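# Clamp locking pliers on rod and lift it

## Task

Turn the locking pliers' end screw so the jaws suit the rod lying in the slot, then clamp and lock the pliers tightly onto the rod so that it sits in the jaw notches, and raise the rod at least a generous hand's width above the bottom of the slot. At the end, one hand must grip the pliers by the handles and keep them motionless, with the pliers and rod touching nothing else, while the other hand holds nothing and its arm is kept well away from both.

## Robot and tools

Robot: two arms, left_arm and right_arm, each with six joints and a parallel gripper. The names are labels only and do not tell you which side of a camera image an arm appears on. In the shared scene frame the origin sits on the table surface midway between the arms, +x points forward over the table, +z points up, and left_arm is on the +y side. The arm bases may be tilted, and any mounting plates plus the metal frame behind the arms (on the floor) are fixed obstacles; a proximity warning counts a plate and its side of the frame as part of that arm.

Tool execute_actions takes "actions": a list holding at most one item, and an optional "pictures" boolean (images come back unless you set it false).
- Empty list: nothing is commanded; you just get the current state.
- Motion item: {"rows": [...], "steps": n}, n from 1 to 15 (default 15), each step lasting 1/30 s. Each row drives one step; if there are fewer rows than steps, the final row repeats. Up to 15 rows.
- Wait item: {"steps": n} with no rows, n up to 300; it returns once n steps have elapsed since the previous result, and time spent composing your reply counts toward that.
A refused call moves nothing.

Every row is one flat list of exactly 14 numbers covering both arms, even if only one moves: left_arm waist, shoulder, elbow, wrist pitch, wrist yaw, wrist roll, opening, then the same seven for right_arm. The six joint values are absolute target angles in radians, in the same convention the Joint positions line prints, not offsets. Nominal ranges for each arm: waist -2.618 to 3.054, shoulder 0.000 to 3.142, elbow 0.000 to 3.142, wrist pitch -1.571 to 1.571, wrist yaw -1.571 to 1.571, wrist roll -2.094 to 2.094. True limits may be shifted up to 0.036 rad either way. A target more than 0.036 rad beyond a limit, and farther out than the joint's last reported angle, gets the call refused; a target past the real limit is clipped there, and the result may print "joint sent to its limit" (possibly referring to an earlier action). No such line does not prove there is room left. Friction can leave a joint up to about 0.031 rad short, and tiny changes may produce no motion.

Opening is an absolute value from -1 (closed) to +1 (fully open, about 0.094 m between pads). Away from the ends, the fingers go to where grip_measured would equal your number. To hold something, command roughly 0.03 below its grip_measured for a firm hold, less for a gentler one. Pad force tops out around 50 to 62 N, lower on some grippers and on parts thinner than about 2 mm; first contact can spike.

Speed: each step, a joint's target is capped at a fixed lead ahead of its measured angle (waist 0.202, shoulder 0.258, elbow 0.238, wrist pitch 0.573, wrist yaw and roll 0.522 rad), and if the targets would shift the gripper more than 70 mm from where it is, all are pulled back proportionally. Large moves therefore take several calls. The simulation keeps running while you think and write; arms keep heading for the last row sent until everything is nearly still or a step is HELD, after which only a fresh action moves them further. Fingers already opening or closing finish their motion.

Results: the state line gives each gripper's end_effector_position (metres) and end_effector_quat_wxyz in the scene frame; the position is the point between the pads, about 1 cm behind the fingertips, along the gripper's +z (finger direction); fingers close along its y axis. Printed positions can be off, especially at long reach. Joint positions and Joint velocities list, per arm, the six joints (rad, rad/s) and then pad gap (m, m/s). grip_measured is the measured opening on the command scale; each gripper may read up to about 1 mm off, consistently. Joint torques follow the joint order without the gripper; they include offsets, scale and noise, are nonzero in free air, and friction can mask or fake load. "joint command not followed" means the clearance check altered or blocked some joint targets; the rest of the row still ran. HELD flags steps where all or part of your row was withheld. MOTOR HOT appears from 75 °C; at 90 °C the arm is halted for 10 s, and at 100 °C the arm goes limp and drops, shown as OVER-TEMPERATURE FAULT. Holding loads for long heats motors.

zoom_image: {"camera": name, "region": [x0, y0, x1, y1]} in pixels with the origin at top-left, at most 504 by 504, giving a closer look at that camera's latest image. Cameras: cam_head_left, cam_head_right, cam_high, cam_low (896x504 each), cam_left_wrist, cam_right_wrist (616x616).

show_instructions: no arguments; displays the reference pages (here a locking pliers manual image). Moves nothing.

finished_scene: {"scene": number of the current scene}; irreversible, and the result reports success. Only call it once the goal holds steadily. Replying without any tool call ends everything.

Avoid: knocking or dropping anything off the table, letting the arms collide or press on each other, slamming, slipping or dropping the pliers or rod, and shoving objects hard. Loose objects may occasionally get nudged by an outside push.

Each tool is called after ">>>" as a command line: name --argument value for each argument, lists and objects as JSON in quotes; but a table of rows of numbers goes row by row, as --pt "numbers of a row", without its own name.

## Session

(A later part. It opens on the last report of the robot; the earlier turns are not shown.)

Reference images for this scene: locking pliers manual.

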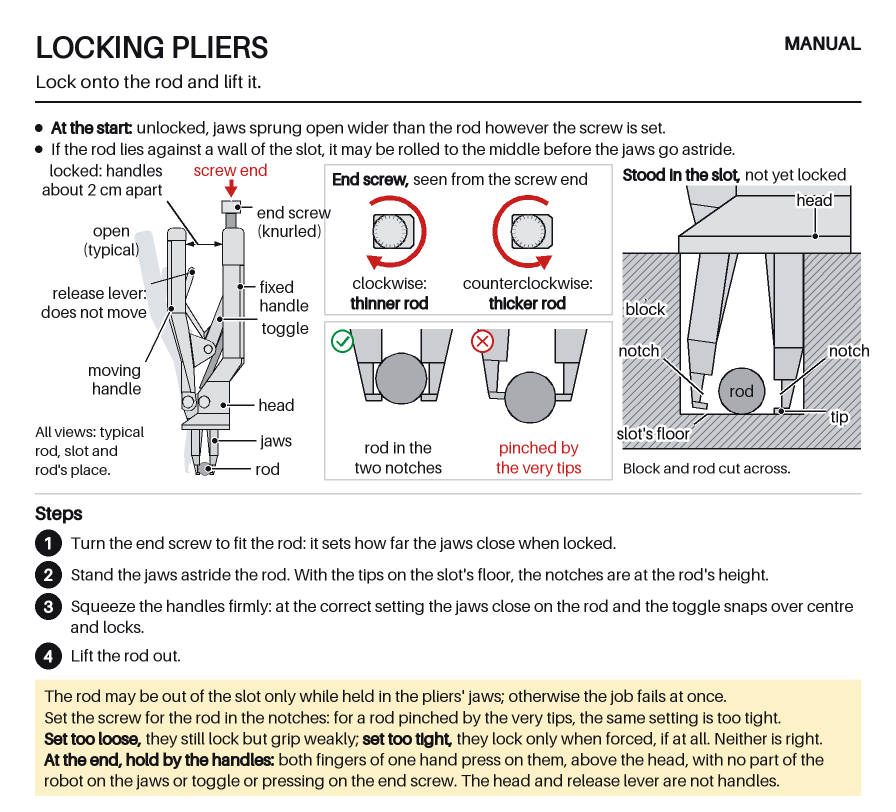

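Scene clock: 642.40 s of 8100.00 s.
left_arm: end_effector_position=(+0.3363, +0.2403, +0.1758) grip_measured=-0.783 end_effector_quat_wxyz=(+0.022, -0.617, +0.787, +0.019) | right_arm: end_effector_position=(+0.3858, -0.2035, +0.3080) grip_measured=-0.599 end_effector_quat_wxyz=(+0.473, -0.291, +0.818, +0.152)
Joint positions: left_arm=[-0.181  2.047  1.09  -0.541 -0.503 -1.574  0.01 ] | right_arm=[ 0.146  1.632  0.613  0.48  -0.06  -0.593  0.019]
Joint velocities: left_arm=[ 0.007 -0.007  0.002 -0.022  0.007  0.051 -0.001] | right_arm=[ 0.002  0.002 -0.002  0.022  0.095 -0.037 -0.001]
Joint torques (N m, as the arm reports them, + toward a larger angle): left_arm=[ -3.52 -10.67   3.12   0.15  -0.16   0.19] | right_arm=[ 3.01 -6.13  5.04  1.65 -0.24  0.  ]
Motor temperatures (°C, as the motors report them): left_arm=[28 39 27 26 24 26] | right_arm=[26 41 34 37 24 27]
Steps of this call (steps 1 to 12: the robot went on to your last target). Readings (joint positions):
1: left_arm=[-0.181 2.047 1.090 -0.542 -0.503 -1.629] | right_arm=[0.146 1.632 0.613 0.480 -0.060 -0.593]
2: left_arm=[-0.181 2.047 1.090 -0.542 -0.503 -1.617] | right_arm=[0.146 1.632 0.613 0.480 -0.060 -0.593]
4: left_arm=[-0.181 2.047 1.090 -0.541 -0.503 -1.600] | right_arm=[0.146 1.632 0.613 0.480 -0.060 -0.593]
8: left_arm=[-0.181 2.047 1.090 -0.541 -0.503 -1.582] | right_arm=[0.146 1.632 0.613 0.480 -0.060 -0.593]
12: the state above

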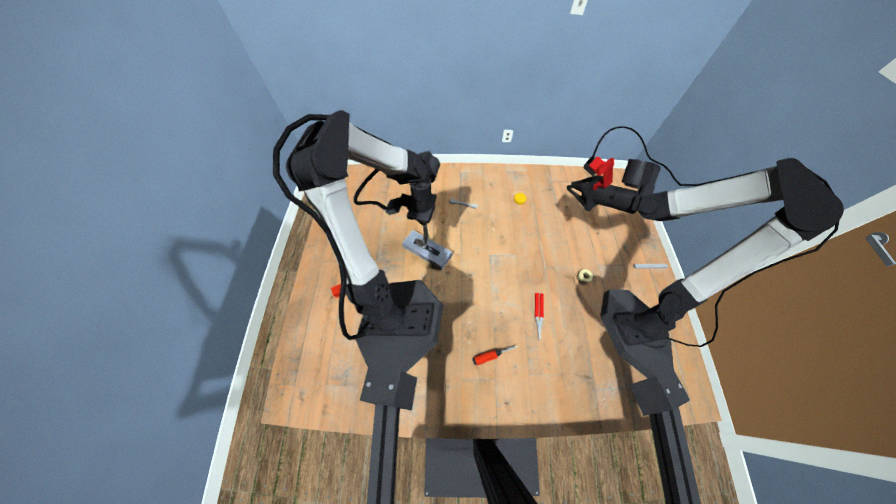

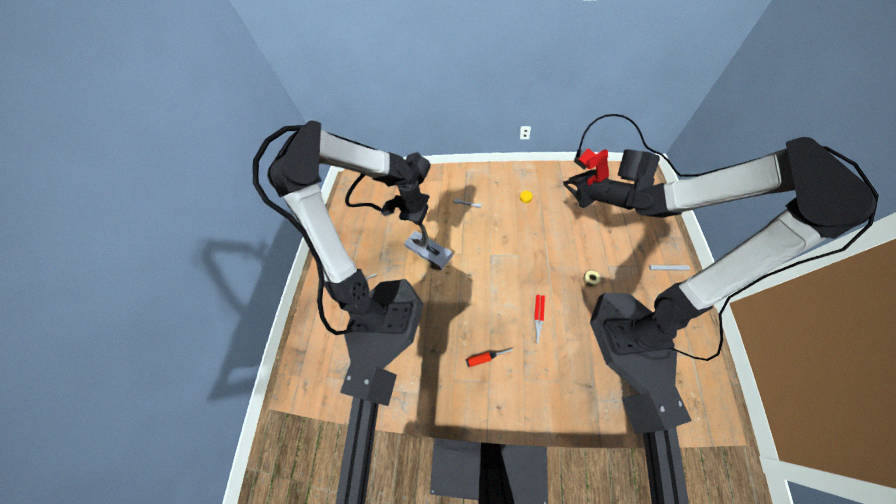

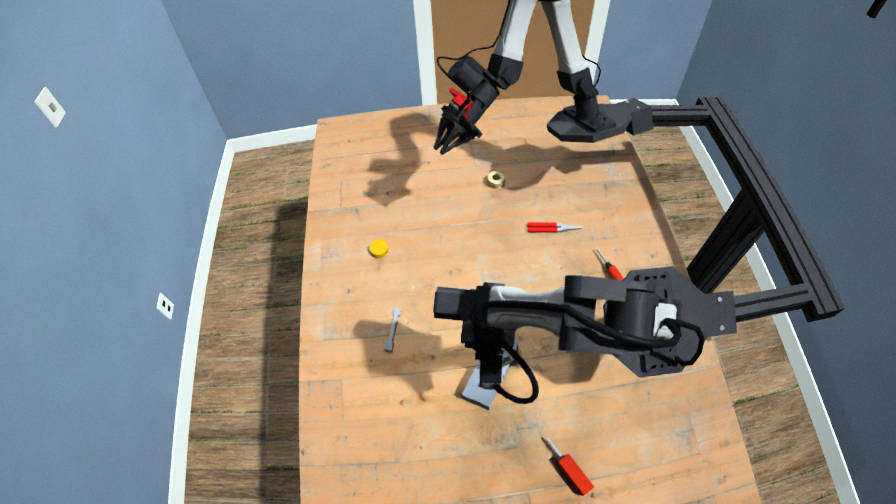

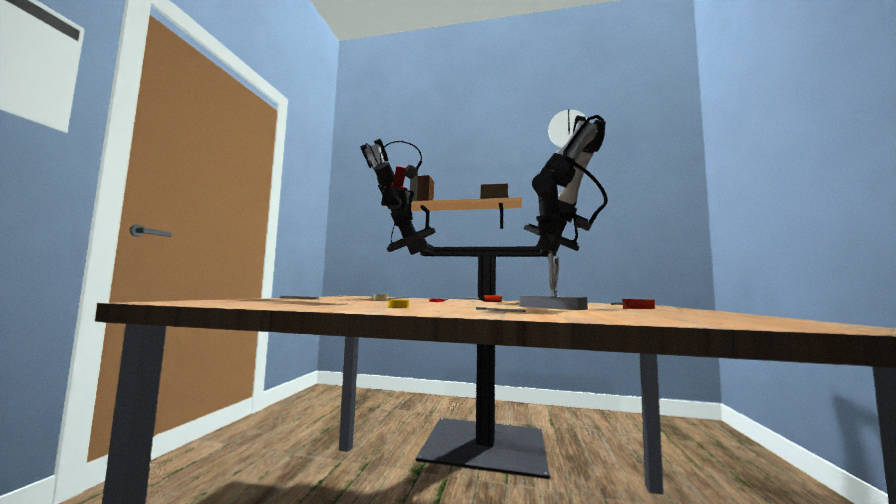

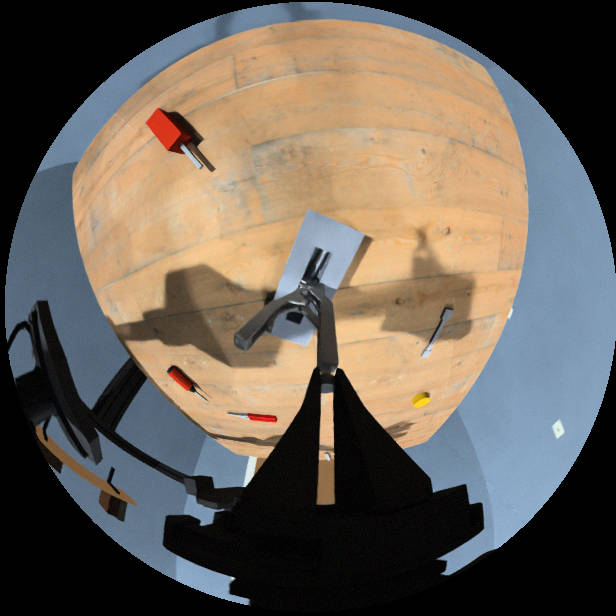

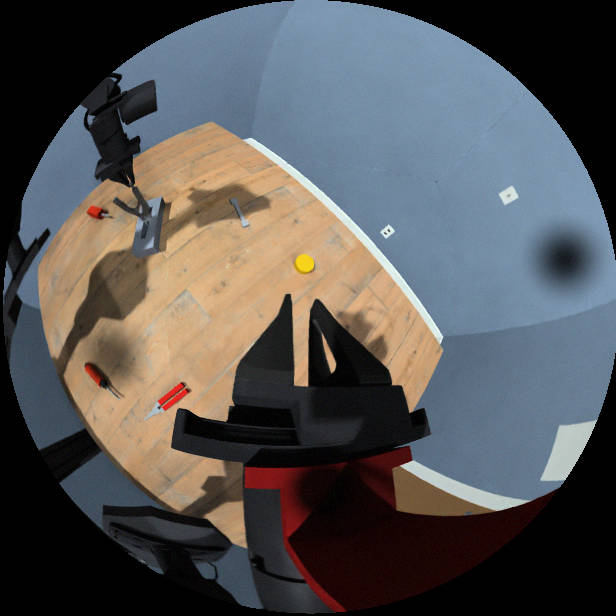

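>>> execute_actions --actions '[{"rows":[[-0.167,2.055,1.069,-0.545,-0.505,-1.57,-0.785,0.15,1.64,0.6,0.455,-0.05,-0.6,-0.6],[-0.167,2.055,1.069,-0.545,-0.505,-1.57,-0.777,0.15,1.64,0.6,0.455,-0.05,-0.6,-0.6],[-0.167,2.055,1.069,-0.545,-0.505,-1.57,-0.768,0.15,1.64,0.6,0.455,-0.05,-0.6,-0.6],[-0.167,2.055,1.069,-0.545,-0.505,-1.57,-0.755,0.15,1.64,0.6,0.455,-0.05,-0.6,-0.6],[-0.167,2.055,1.069,-0.545,-0.505,-1.57,-0.74,0.15,1.64,0.6,0.455,-0.05,-0.6,-0.6],[-0.167,2.055,1.069,-0.545,-0.505,-1.57,-0.72,0.15,1.64,0.6,0.455,-0.05,-0.6,-0.6],[-0.167,2.055,1.069,-0.545,-0.505,-1.57,-0.7,0.15,1.64,0.6,0.455,-0.05,-0.6,-0.6],[-0.167,2.055,1.069,-0.545,-0.505,-1.57,-0.68,0.15,1.64,0.6,0.455,-0.05,-0.6,-0.6],[-0.167,2.055,1.069,-0.545,-0.505,-1.57,-0.66,0.15,1.64,0.6,0.455,-0.05,-0.6,-0.6]],"steps":15}]'

>>> zoom_image --camera "cam_left_wrist" --region '[220, 210, 440, 430]'

>>> zoom_image --camera "cam_low" --region '[510, 220, 600, 310]'

Scene clock: 652.63 s of 8100.00 s.
left_arm: end_effector_position=(+0.3365, +0.2403, +0.1758) grip_measured=-0.662 end_effector_quat_wxyz=(+0.022, -0.615, +0.788, +0.018) | right_arm: end_effector_position=(+0.3858, -0.2035, +0.3080) grip_measured=-0.599 end_effector_quat_wxyz=(+0.473, -0.291, +0.818, +0.152)
Joint positions: left_arm=[-0.181  2.047  1.09  -0.54  -0.503 -1.569  0.016] | right_arm=[ 0.146  1.632  0.613  0.48  -0.06  -0.593  0.019]
Joint velocities: left_arm=[-0.022  0.012  0.007 -0.051 -0.007 -0.022 -0.   ] | right_arm=[-0.032 -0.002  0.017  0.007  0.007  0.007  0.   ]
Joint torques (N m, as the arm reports them, + toward a larger angle): left_arm=[ -3.46 -10.68   3.14   0.25  -0.11   0.09] | right_arm=[ 3.28 -6.18  5.33  1.66 -0.24  0.  ]
Motor temperatures (°C, as the motors report them): left_arm=[28 40 27 26 24 26] | right_arm=[26 41 35 37 24 27]
Steps of this call (steps 1 to 30: the robot went on to your last target; steps 31 to 292: nothing new was sent; steps 293 to 307: all 15 steps of this action). Readings (joint positions):
293: left_arm=[-0.181 2.047 1.090 -0.540 -0.503 -1.569] | right_arm=[0.146 1.632 0.613 0.480 -0.060 -0.593]
294: left_arm=[-0.181 2.047 1.090 -0.540 -0.503 -1.569] | right_arm=[0.146 1.632 0.613 0.480 -0.060 -0.593]
296: left_arm=[-0.181 2.047 1.090 -0.540 -0.503 -1.569] | right_arm=[0.146 1.632 0.613 0.480 -0.060 -0.593]
300: left_arm=[-0.181 2.047 1.090 -0.540 -0.503 -1.569] | right_arm=[0.146 1.632 0.613 0.480 -0.060 -0.593]
307: the state above

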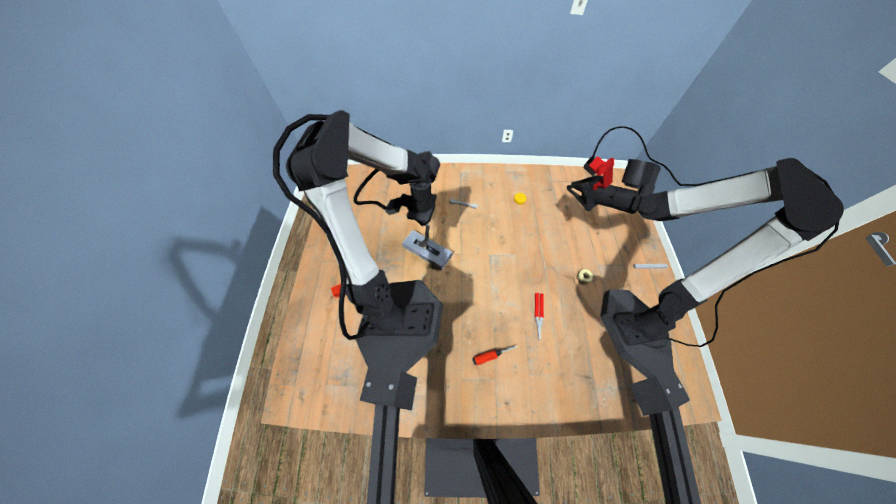

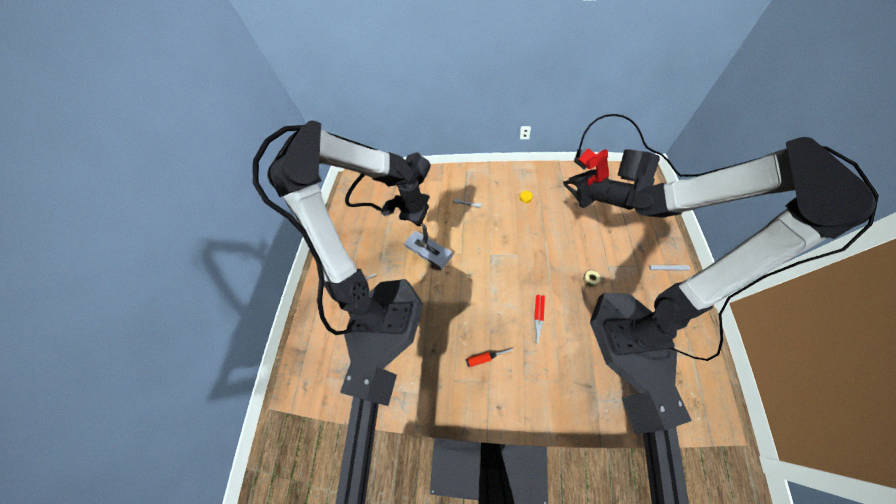

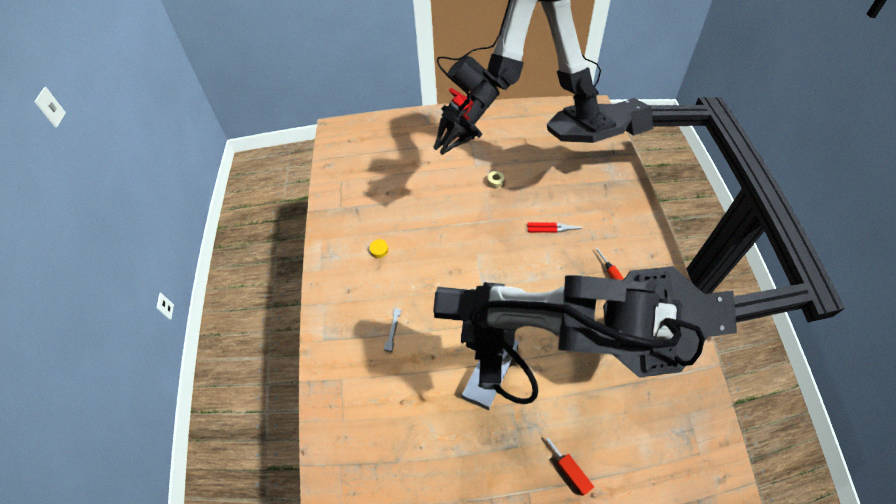

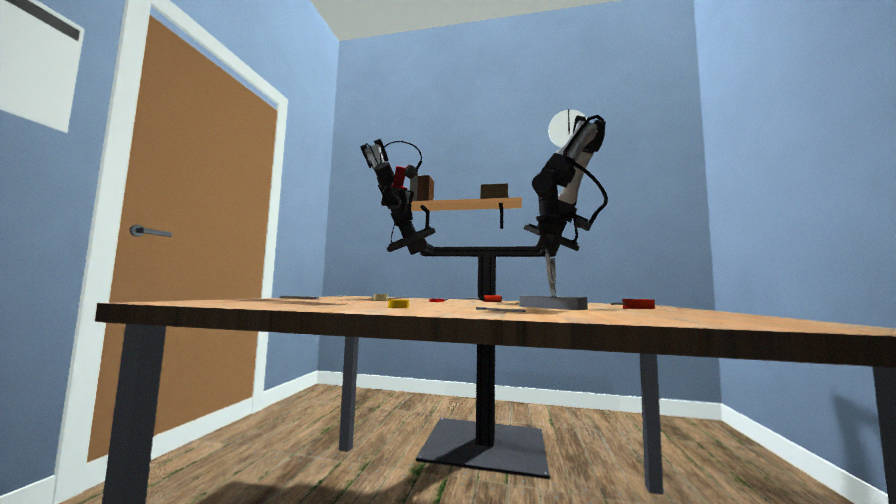

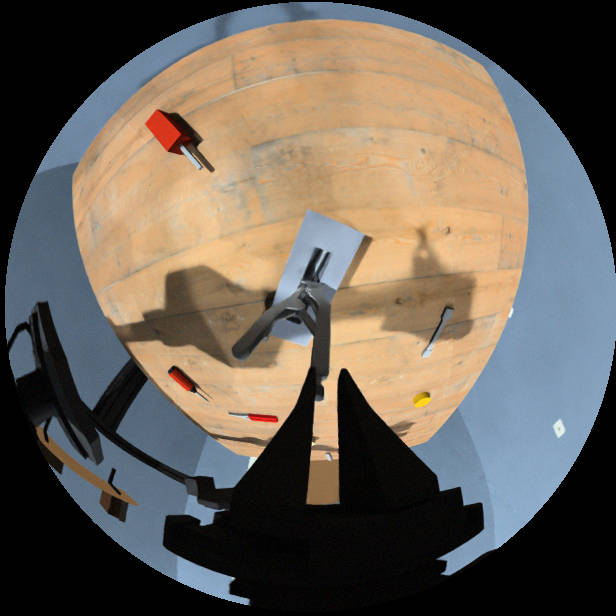

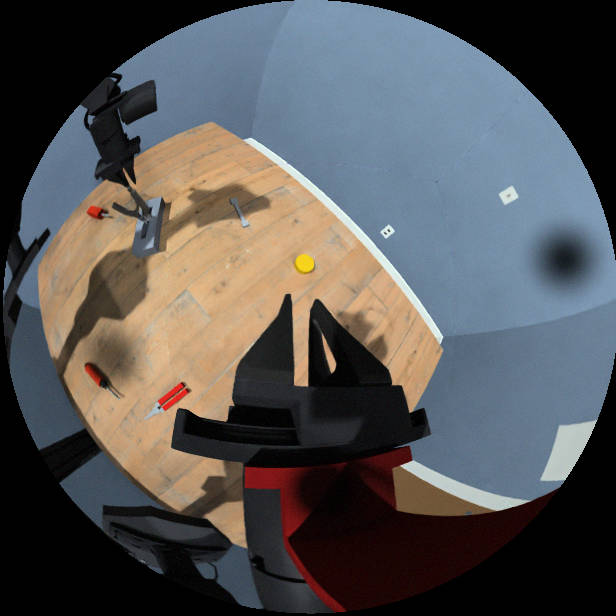

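Region (220, 210, 440, 430) of cam_left_wrist's 616x616 image, scaled by 2.291, with more detail than that image has.

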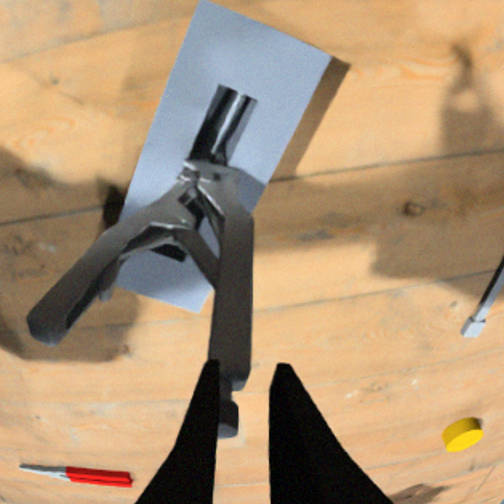

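Region (510, 220, 600, 310) of cam_low's 896x504 image, scaled by 5.600, with more detail than that image has.

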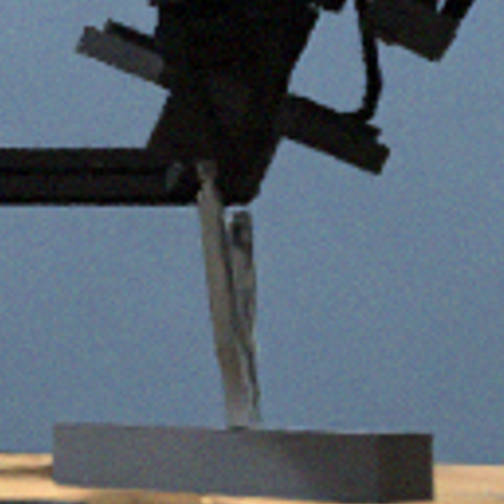

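It's toppling.

>>> execute_actions --actions '[]'

Scene clock: 654.23 s of 8100.00 s.
left_arm: end_effector_position=(+0.3365, +0.2403, +0.1758) grip_measured=-0.662 end_effector_quat_wxyz=(+0.022, -0.615, +0.788, +0.018) | right_arm: end_effector_position=(+0.3858, -0.2035, +0.3080) grip_measured=-0.599 end_effector_quat_wxyz=(+0.473, -0.291, +0.818, +0.152)
Joint positions: left_arm=[-0.181  2.047  1.09  -0.54  -0.503 -1.569  0.016] | right_arm=[ 0.146  1.632  0.613  0.48  -0.06  -0.593  0.019]
Joint velocities: left_arm=[-0.002 -0.002  0.012  0.007 -0.022  0.168 -0.   ] | right_arm=[-0.007 -0.007  0.007 -0.022 -0.051  0.007  0.   ]
Joint torques (N m, as the arm reports them, + toward a larger angle): left_arm=[ -3.51 -10.66   3.12   0.25  -0.11   0.09] | right_arm=[ 3.03 -6.15  5.25  1.68 -0.24 -0.01]
Motor temperatures (°C, as the motors report them): left_arm=[28 40 27 26 24 26] | right_arm=[26 41 35 37 24 27]
Steps of this call (steps 1 to 15: the robot went on to your last target; steps 16 to 48: nothing new was sent). Readings (joint positions):
1: left_arm=[-0.181 2.047 1.090 -0.540 -0.503 -1.569] | right_arm=[0.146 1.632 0.613 0.480 -0.060 -0.593]
2: left_arm=[-0.181 2.047 1.090 -0.540 -0.503 -1.569] | right_arm=[0.146 1.632 0.613 0.480 -0.060 -0.593]
4: left_arm=[-0.181 2.047 1.090 -0.540 -0.503 -1.569] | right_arm=[0.146 1.632 0.613 0.480 -0.060 -0.593]
8: left_arm=[-0.181 2.047 1.090 -0.540 -0.503 -1.569] | right_arm=[0.146 1.632 0.613 0.480 -0.060 -0.593]
48: the state above
All arms were judged still, so your last target was given up. Only a new action makes them travel on or press farther. Fingers that are still opening or closing keep moving.

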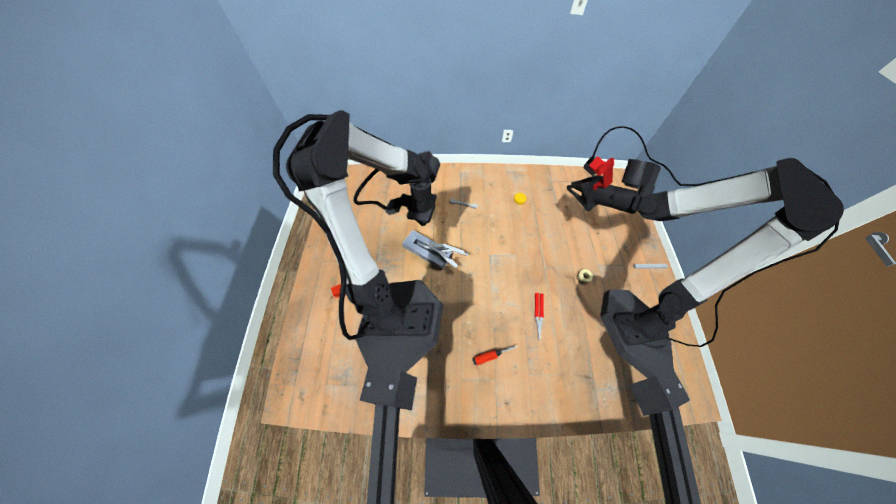

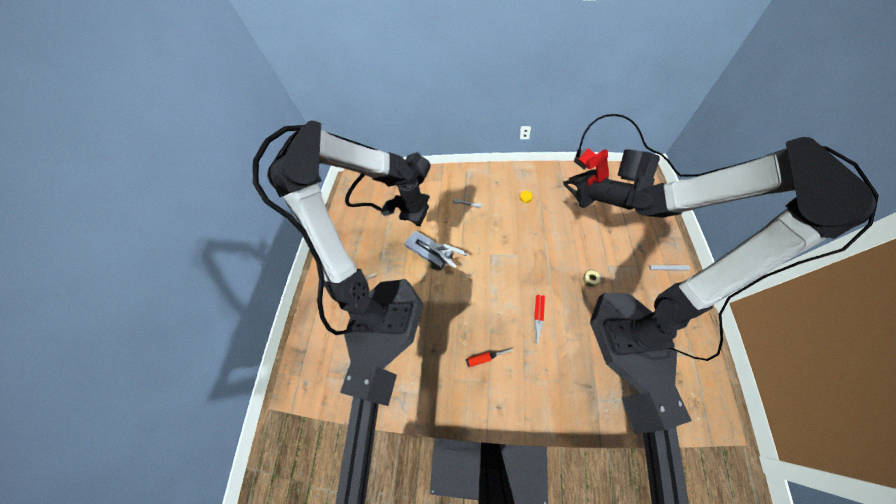

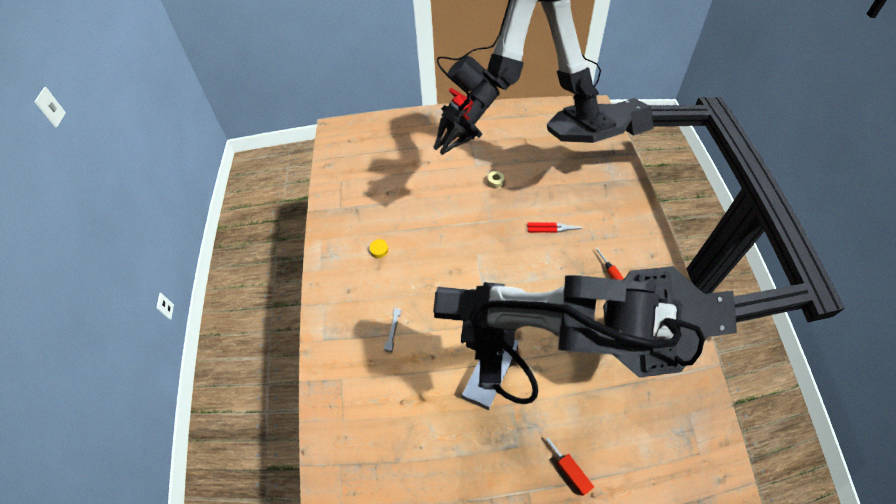

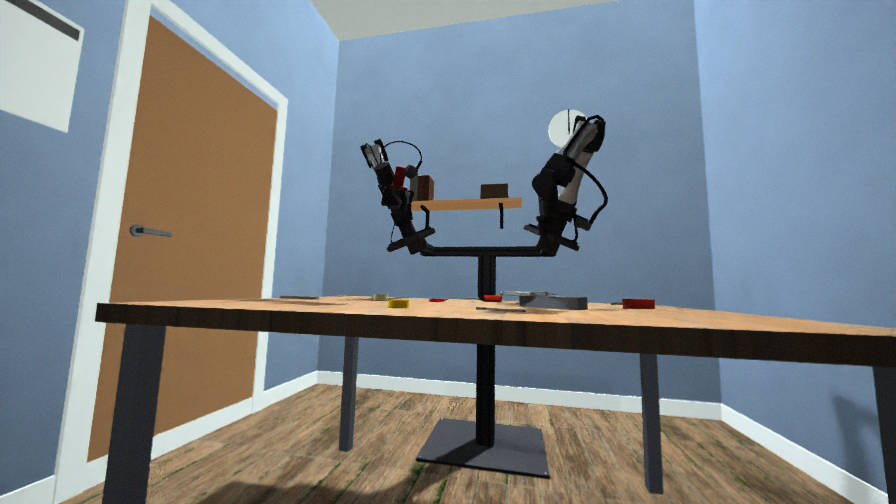

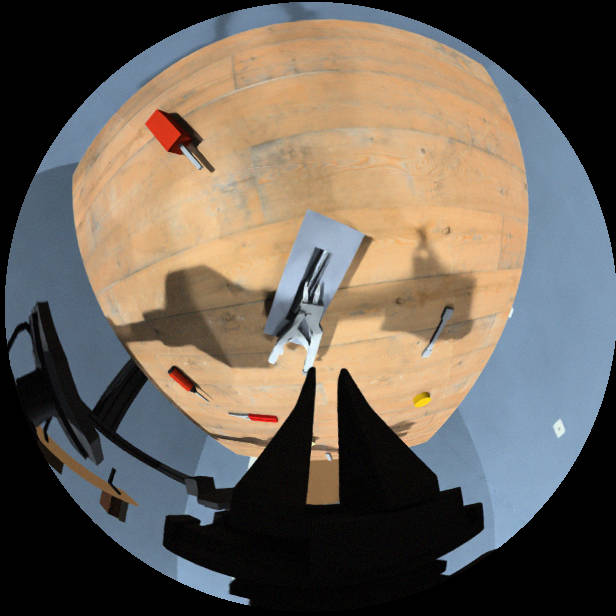

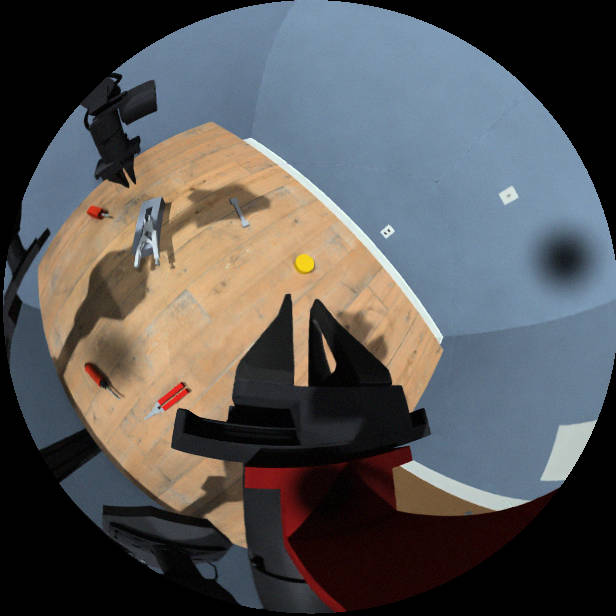

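>>> execute_actions --actions '[{"rows":[[-0.167,2.055,1.069,-0.545,-0.48,-1.4,-0.5,0.15,1.64,0.6,0.455,-0.05,-0.6,-0.6],[-0.167,2.055,1.069,-0.545,-0.445,-1.2,-0.4,0.15,1.64,0.6,0.455,-0.05,-0.6,-0.6],[-0.167,2.055,1.069,-0.545,-0.445,1.985,-0.4,0.15,1.64,0.6,0.455,-0.05,-0.6,-0.6]],"steps":15}]' --pictures false

>>> execute_actions --actions '[{"steps":40}]'

>>> zoom_image --camera "cam_left_wrist" --region '[220, 110, 470, 360]'

Scene clock: 673.43 s of 8100.00 s.
left_arm: end_effector_position=(+0.3346, +0.2327, +0.1755) grip_measured=-0.402 end_effector_quat_wxyz=(+0.001, +0.013, +1.000, +0.006) | right_arm: end_effector_position=(+0.3858, -0.2035, +0.3080) grip_measured=-0.599 end_effector_quat_wxyz=(+0.473, -0.291, +0.818, +0.152)
Joint positions: left_arm=[-0.181  2.047  1.09  -0.54  -0.458 -0.218  0.028] | right_arm=[ 0.146  1.632  0.613  0.48  -0.06  -0.593  0.019]
Joint velocities: left_arm=[-0.012 -0.002 -0.007 -0.037 -0.022  2.777  0.   ] | right_arm=[-0.007 -0.017  0.007 -0.037  0.022 -0.037 -0.   ]
Joint torques (N m, as the arm reports them, + toward a larger angle): left_arm=[ -3.55 -10.76   3.22   0.34   0.06   0.12] | right_arm=[ 3.19 -6.24  5.4   1.69 -0.24  0.  ]
Motor temperatures (°C, as the motors report them): left_arm=[28 40 27 26 24 26] | right_arm=[26 41 35 37 24 27]
Steps of this call (steps 1 to 561: nothing new was sent; steps 562 to 576: all 15 steps of this action). Readings (joint positions):
562: left_arm=[-0.181 2.047 1.090 -0.540 -0.502 -1.545] | right_arm=[0.146 1.632 0.613 0.480 -0.060 -0.593]
563: left_arm=[-0.181 2.047 1.090 -0.540 -0.495 -1.489] | right_arm=[0.146 1.632 0.613 0.480 -0.060 -0.593]
565: left_arm=[-0.181 2.047 1.090 -0.540 -0.481 -1.299] | right_arm=[0.146 1.632 0.613 0.480 -0.060 -0.593]
569: left_arm=[-0.181 2.047 1.090 -0.540 -0.466 -0.906] | right_arm=[0.146 1.632 0.613 0.480 -0.060 -0.593]
576: the state above

Scene clock: 674.77 s of 8100.00 s.
left_arm: end_effector_position=(+0.3344, +0.2317, +0.1755) grip_measured=-0.402 end_effector_quat_wxyz=(-0.003, +0.896, +0.445, +0.001) | right_arm: end_effector_position=(+0.3858, -0.2035, +0.3080) grip_measured=-0.599 end_effector_quat_wxyz=(+0.473, -0.291, +0.818, +0.152)
Joint positions: left_arm=[-0.181  2.047  1.09  -0.54  -0.452  1.976  0.028] | right_arm=[ 0.146  1.632  0.613  0.48  -0.06  -0.593  0.019]
Joint velocities: left_arm=[-0.002 -0.002 -0.022 -0.022  0.022  0.037  0.001] | right_arm=[-0.012 -0.002  0.002 -0.066  0.007 -0.081  0.   ]
Joint torques (N m, as the arm reports them, + toward a larger angle): left_arm=[ -3.52 -10.63   3.12   0.24   0.16   0.17] | right_arm=[ 3.33 -6.3   5.23  1.63 -0.29 -0.03]
Motor temperatures (°C, as the motors report them): left_arm=[28 40 27 26 24 26] | right_arm=[26 41 35 37 24 27]
Steps of this call (steps 1 to 40: the robot went on to your last target). Readings (joint positions):
1: left_arm=[-0.181 2.047 1.090 -0.540 -0.457 -0.120] | right_arm=[0.146 1.632 0.613 0.480 -0.060 -0.593]
2: left_arm=[-0.181 2.047 1.090 -0.540 -0.457 -0.021] | right_arm=[0.146 1.632 0.613 0.480 -0.060 -0.593]
4: left_arm=[-0.181 2.047 1.090 -0.540 -0.456 0.175] | right_arm=[0.146 1.632 0.613 0.480 -0.060 -0.593]
8: left_arm=[-0.181 2.047 1.090 -0.540 -0.454 0.569] | right_arm=[0.146 1.632 0.613 0.480 -0.060 -0.593]
40: the state above

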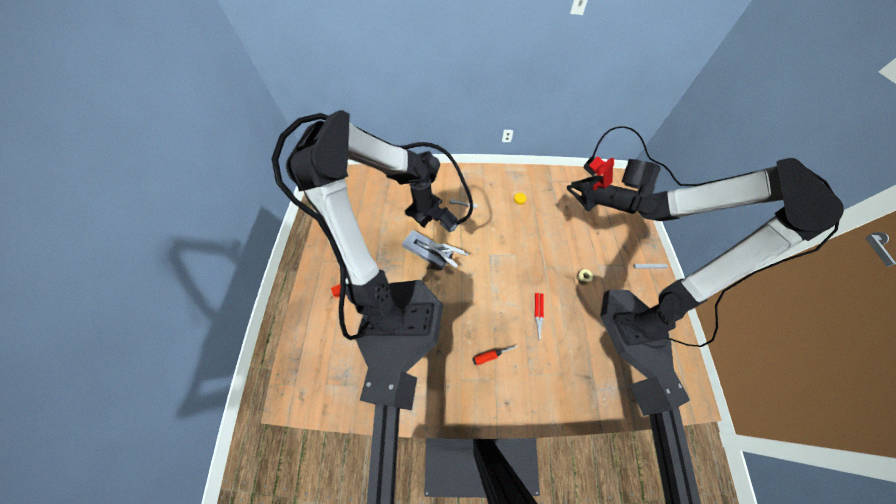

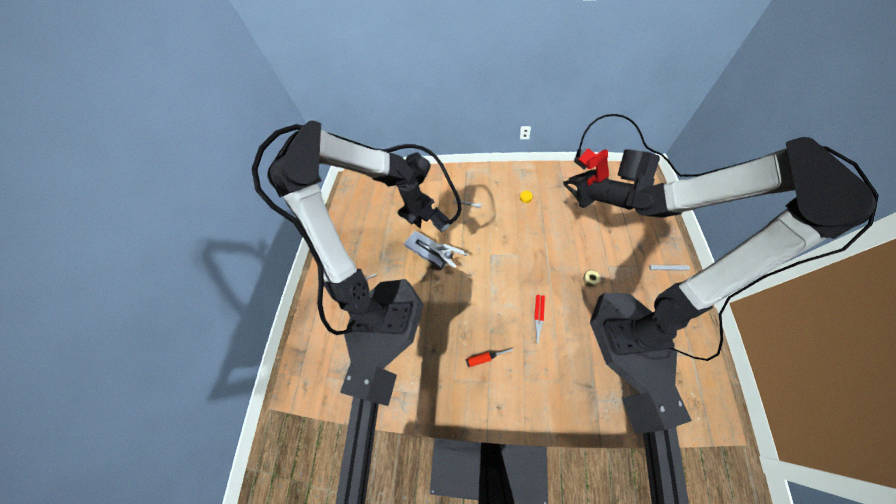

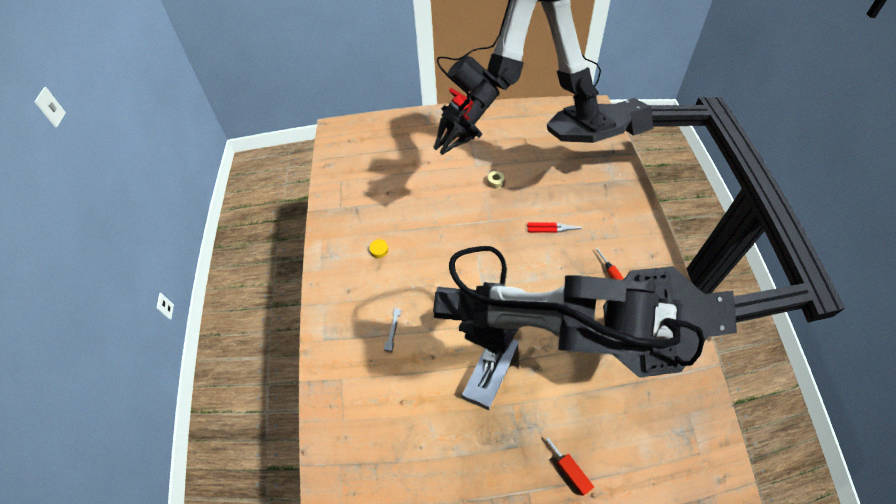

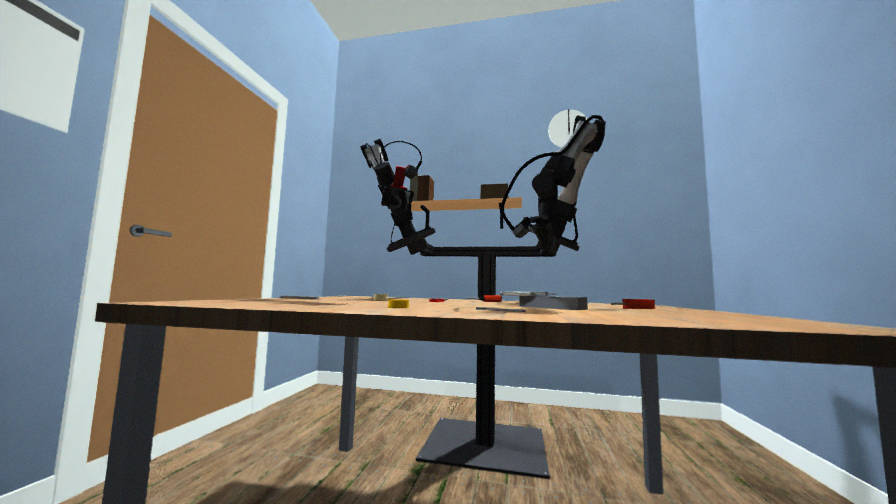

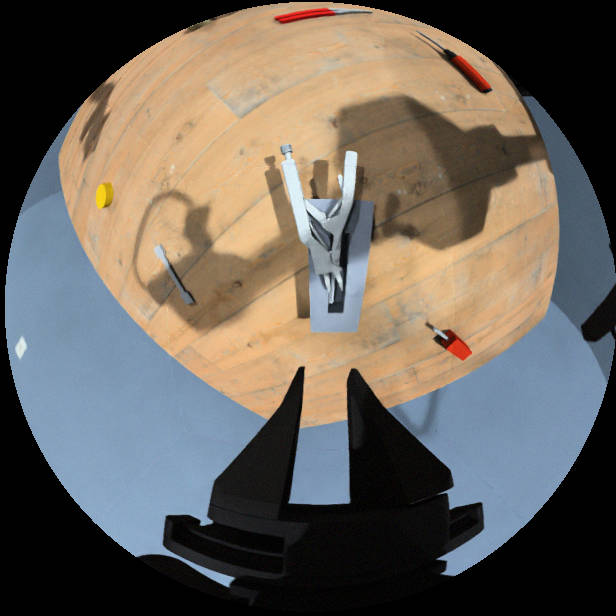

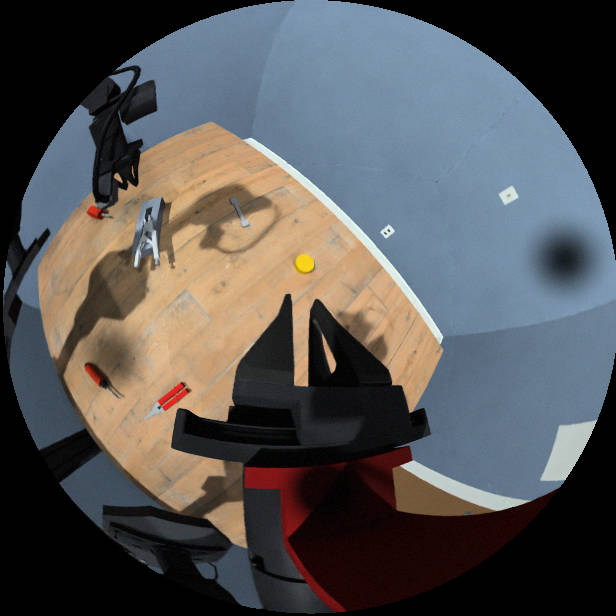

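Region (220, 110, 470, 360) of cam_left_wrist's 616x616 image, scaled by 2.016, with more detail than that image has.

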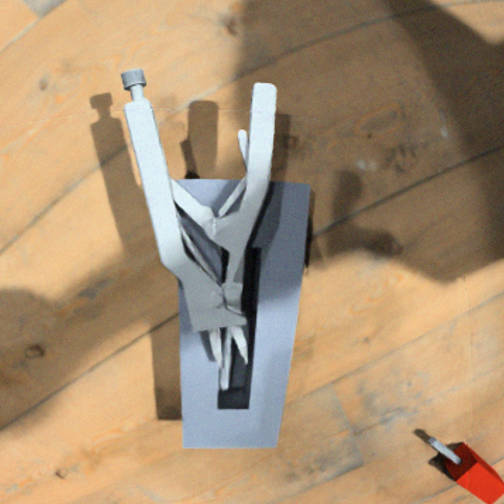

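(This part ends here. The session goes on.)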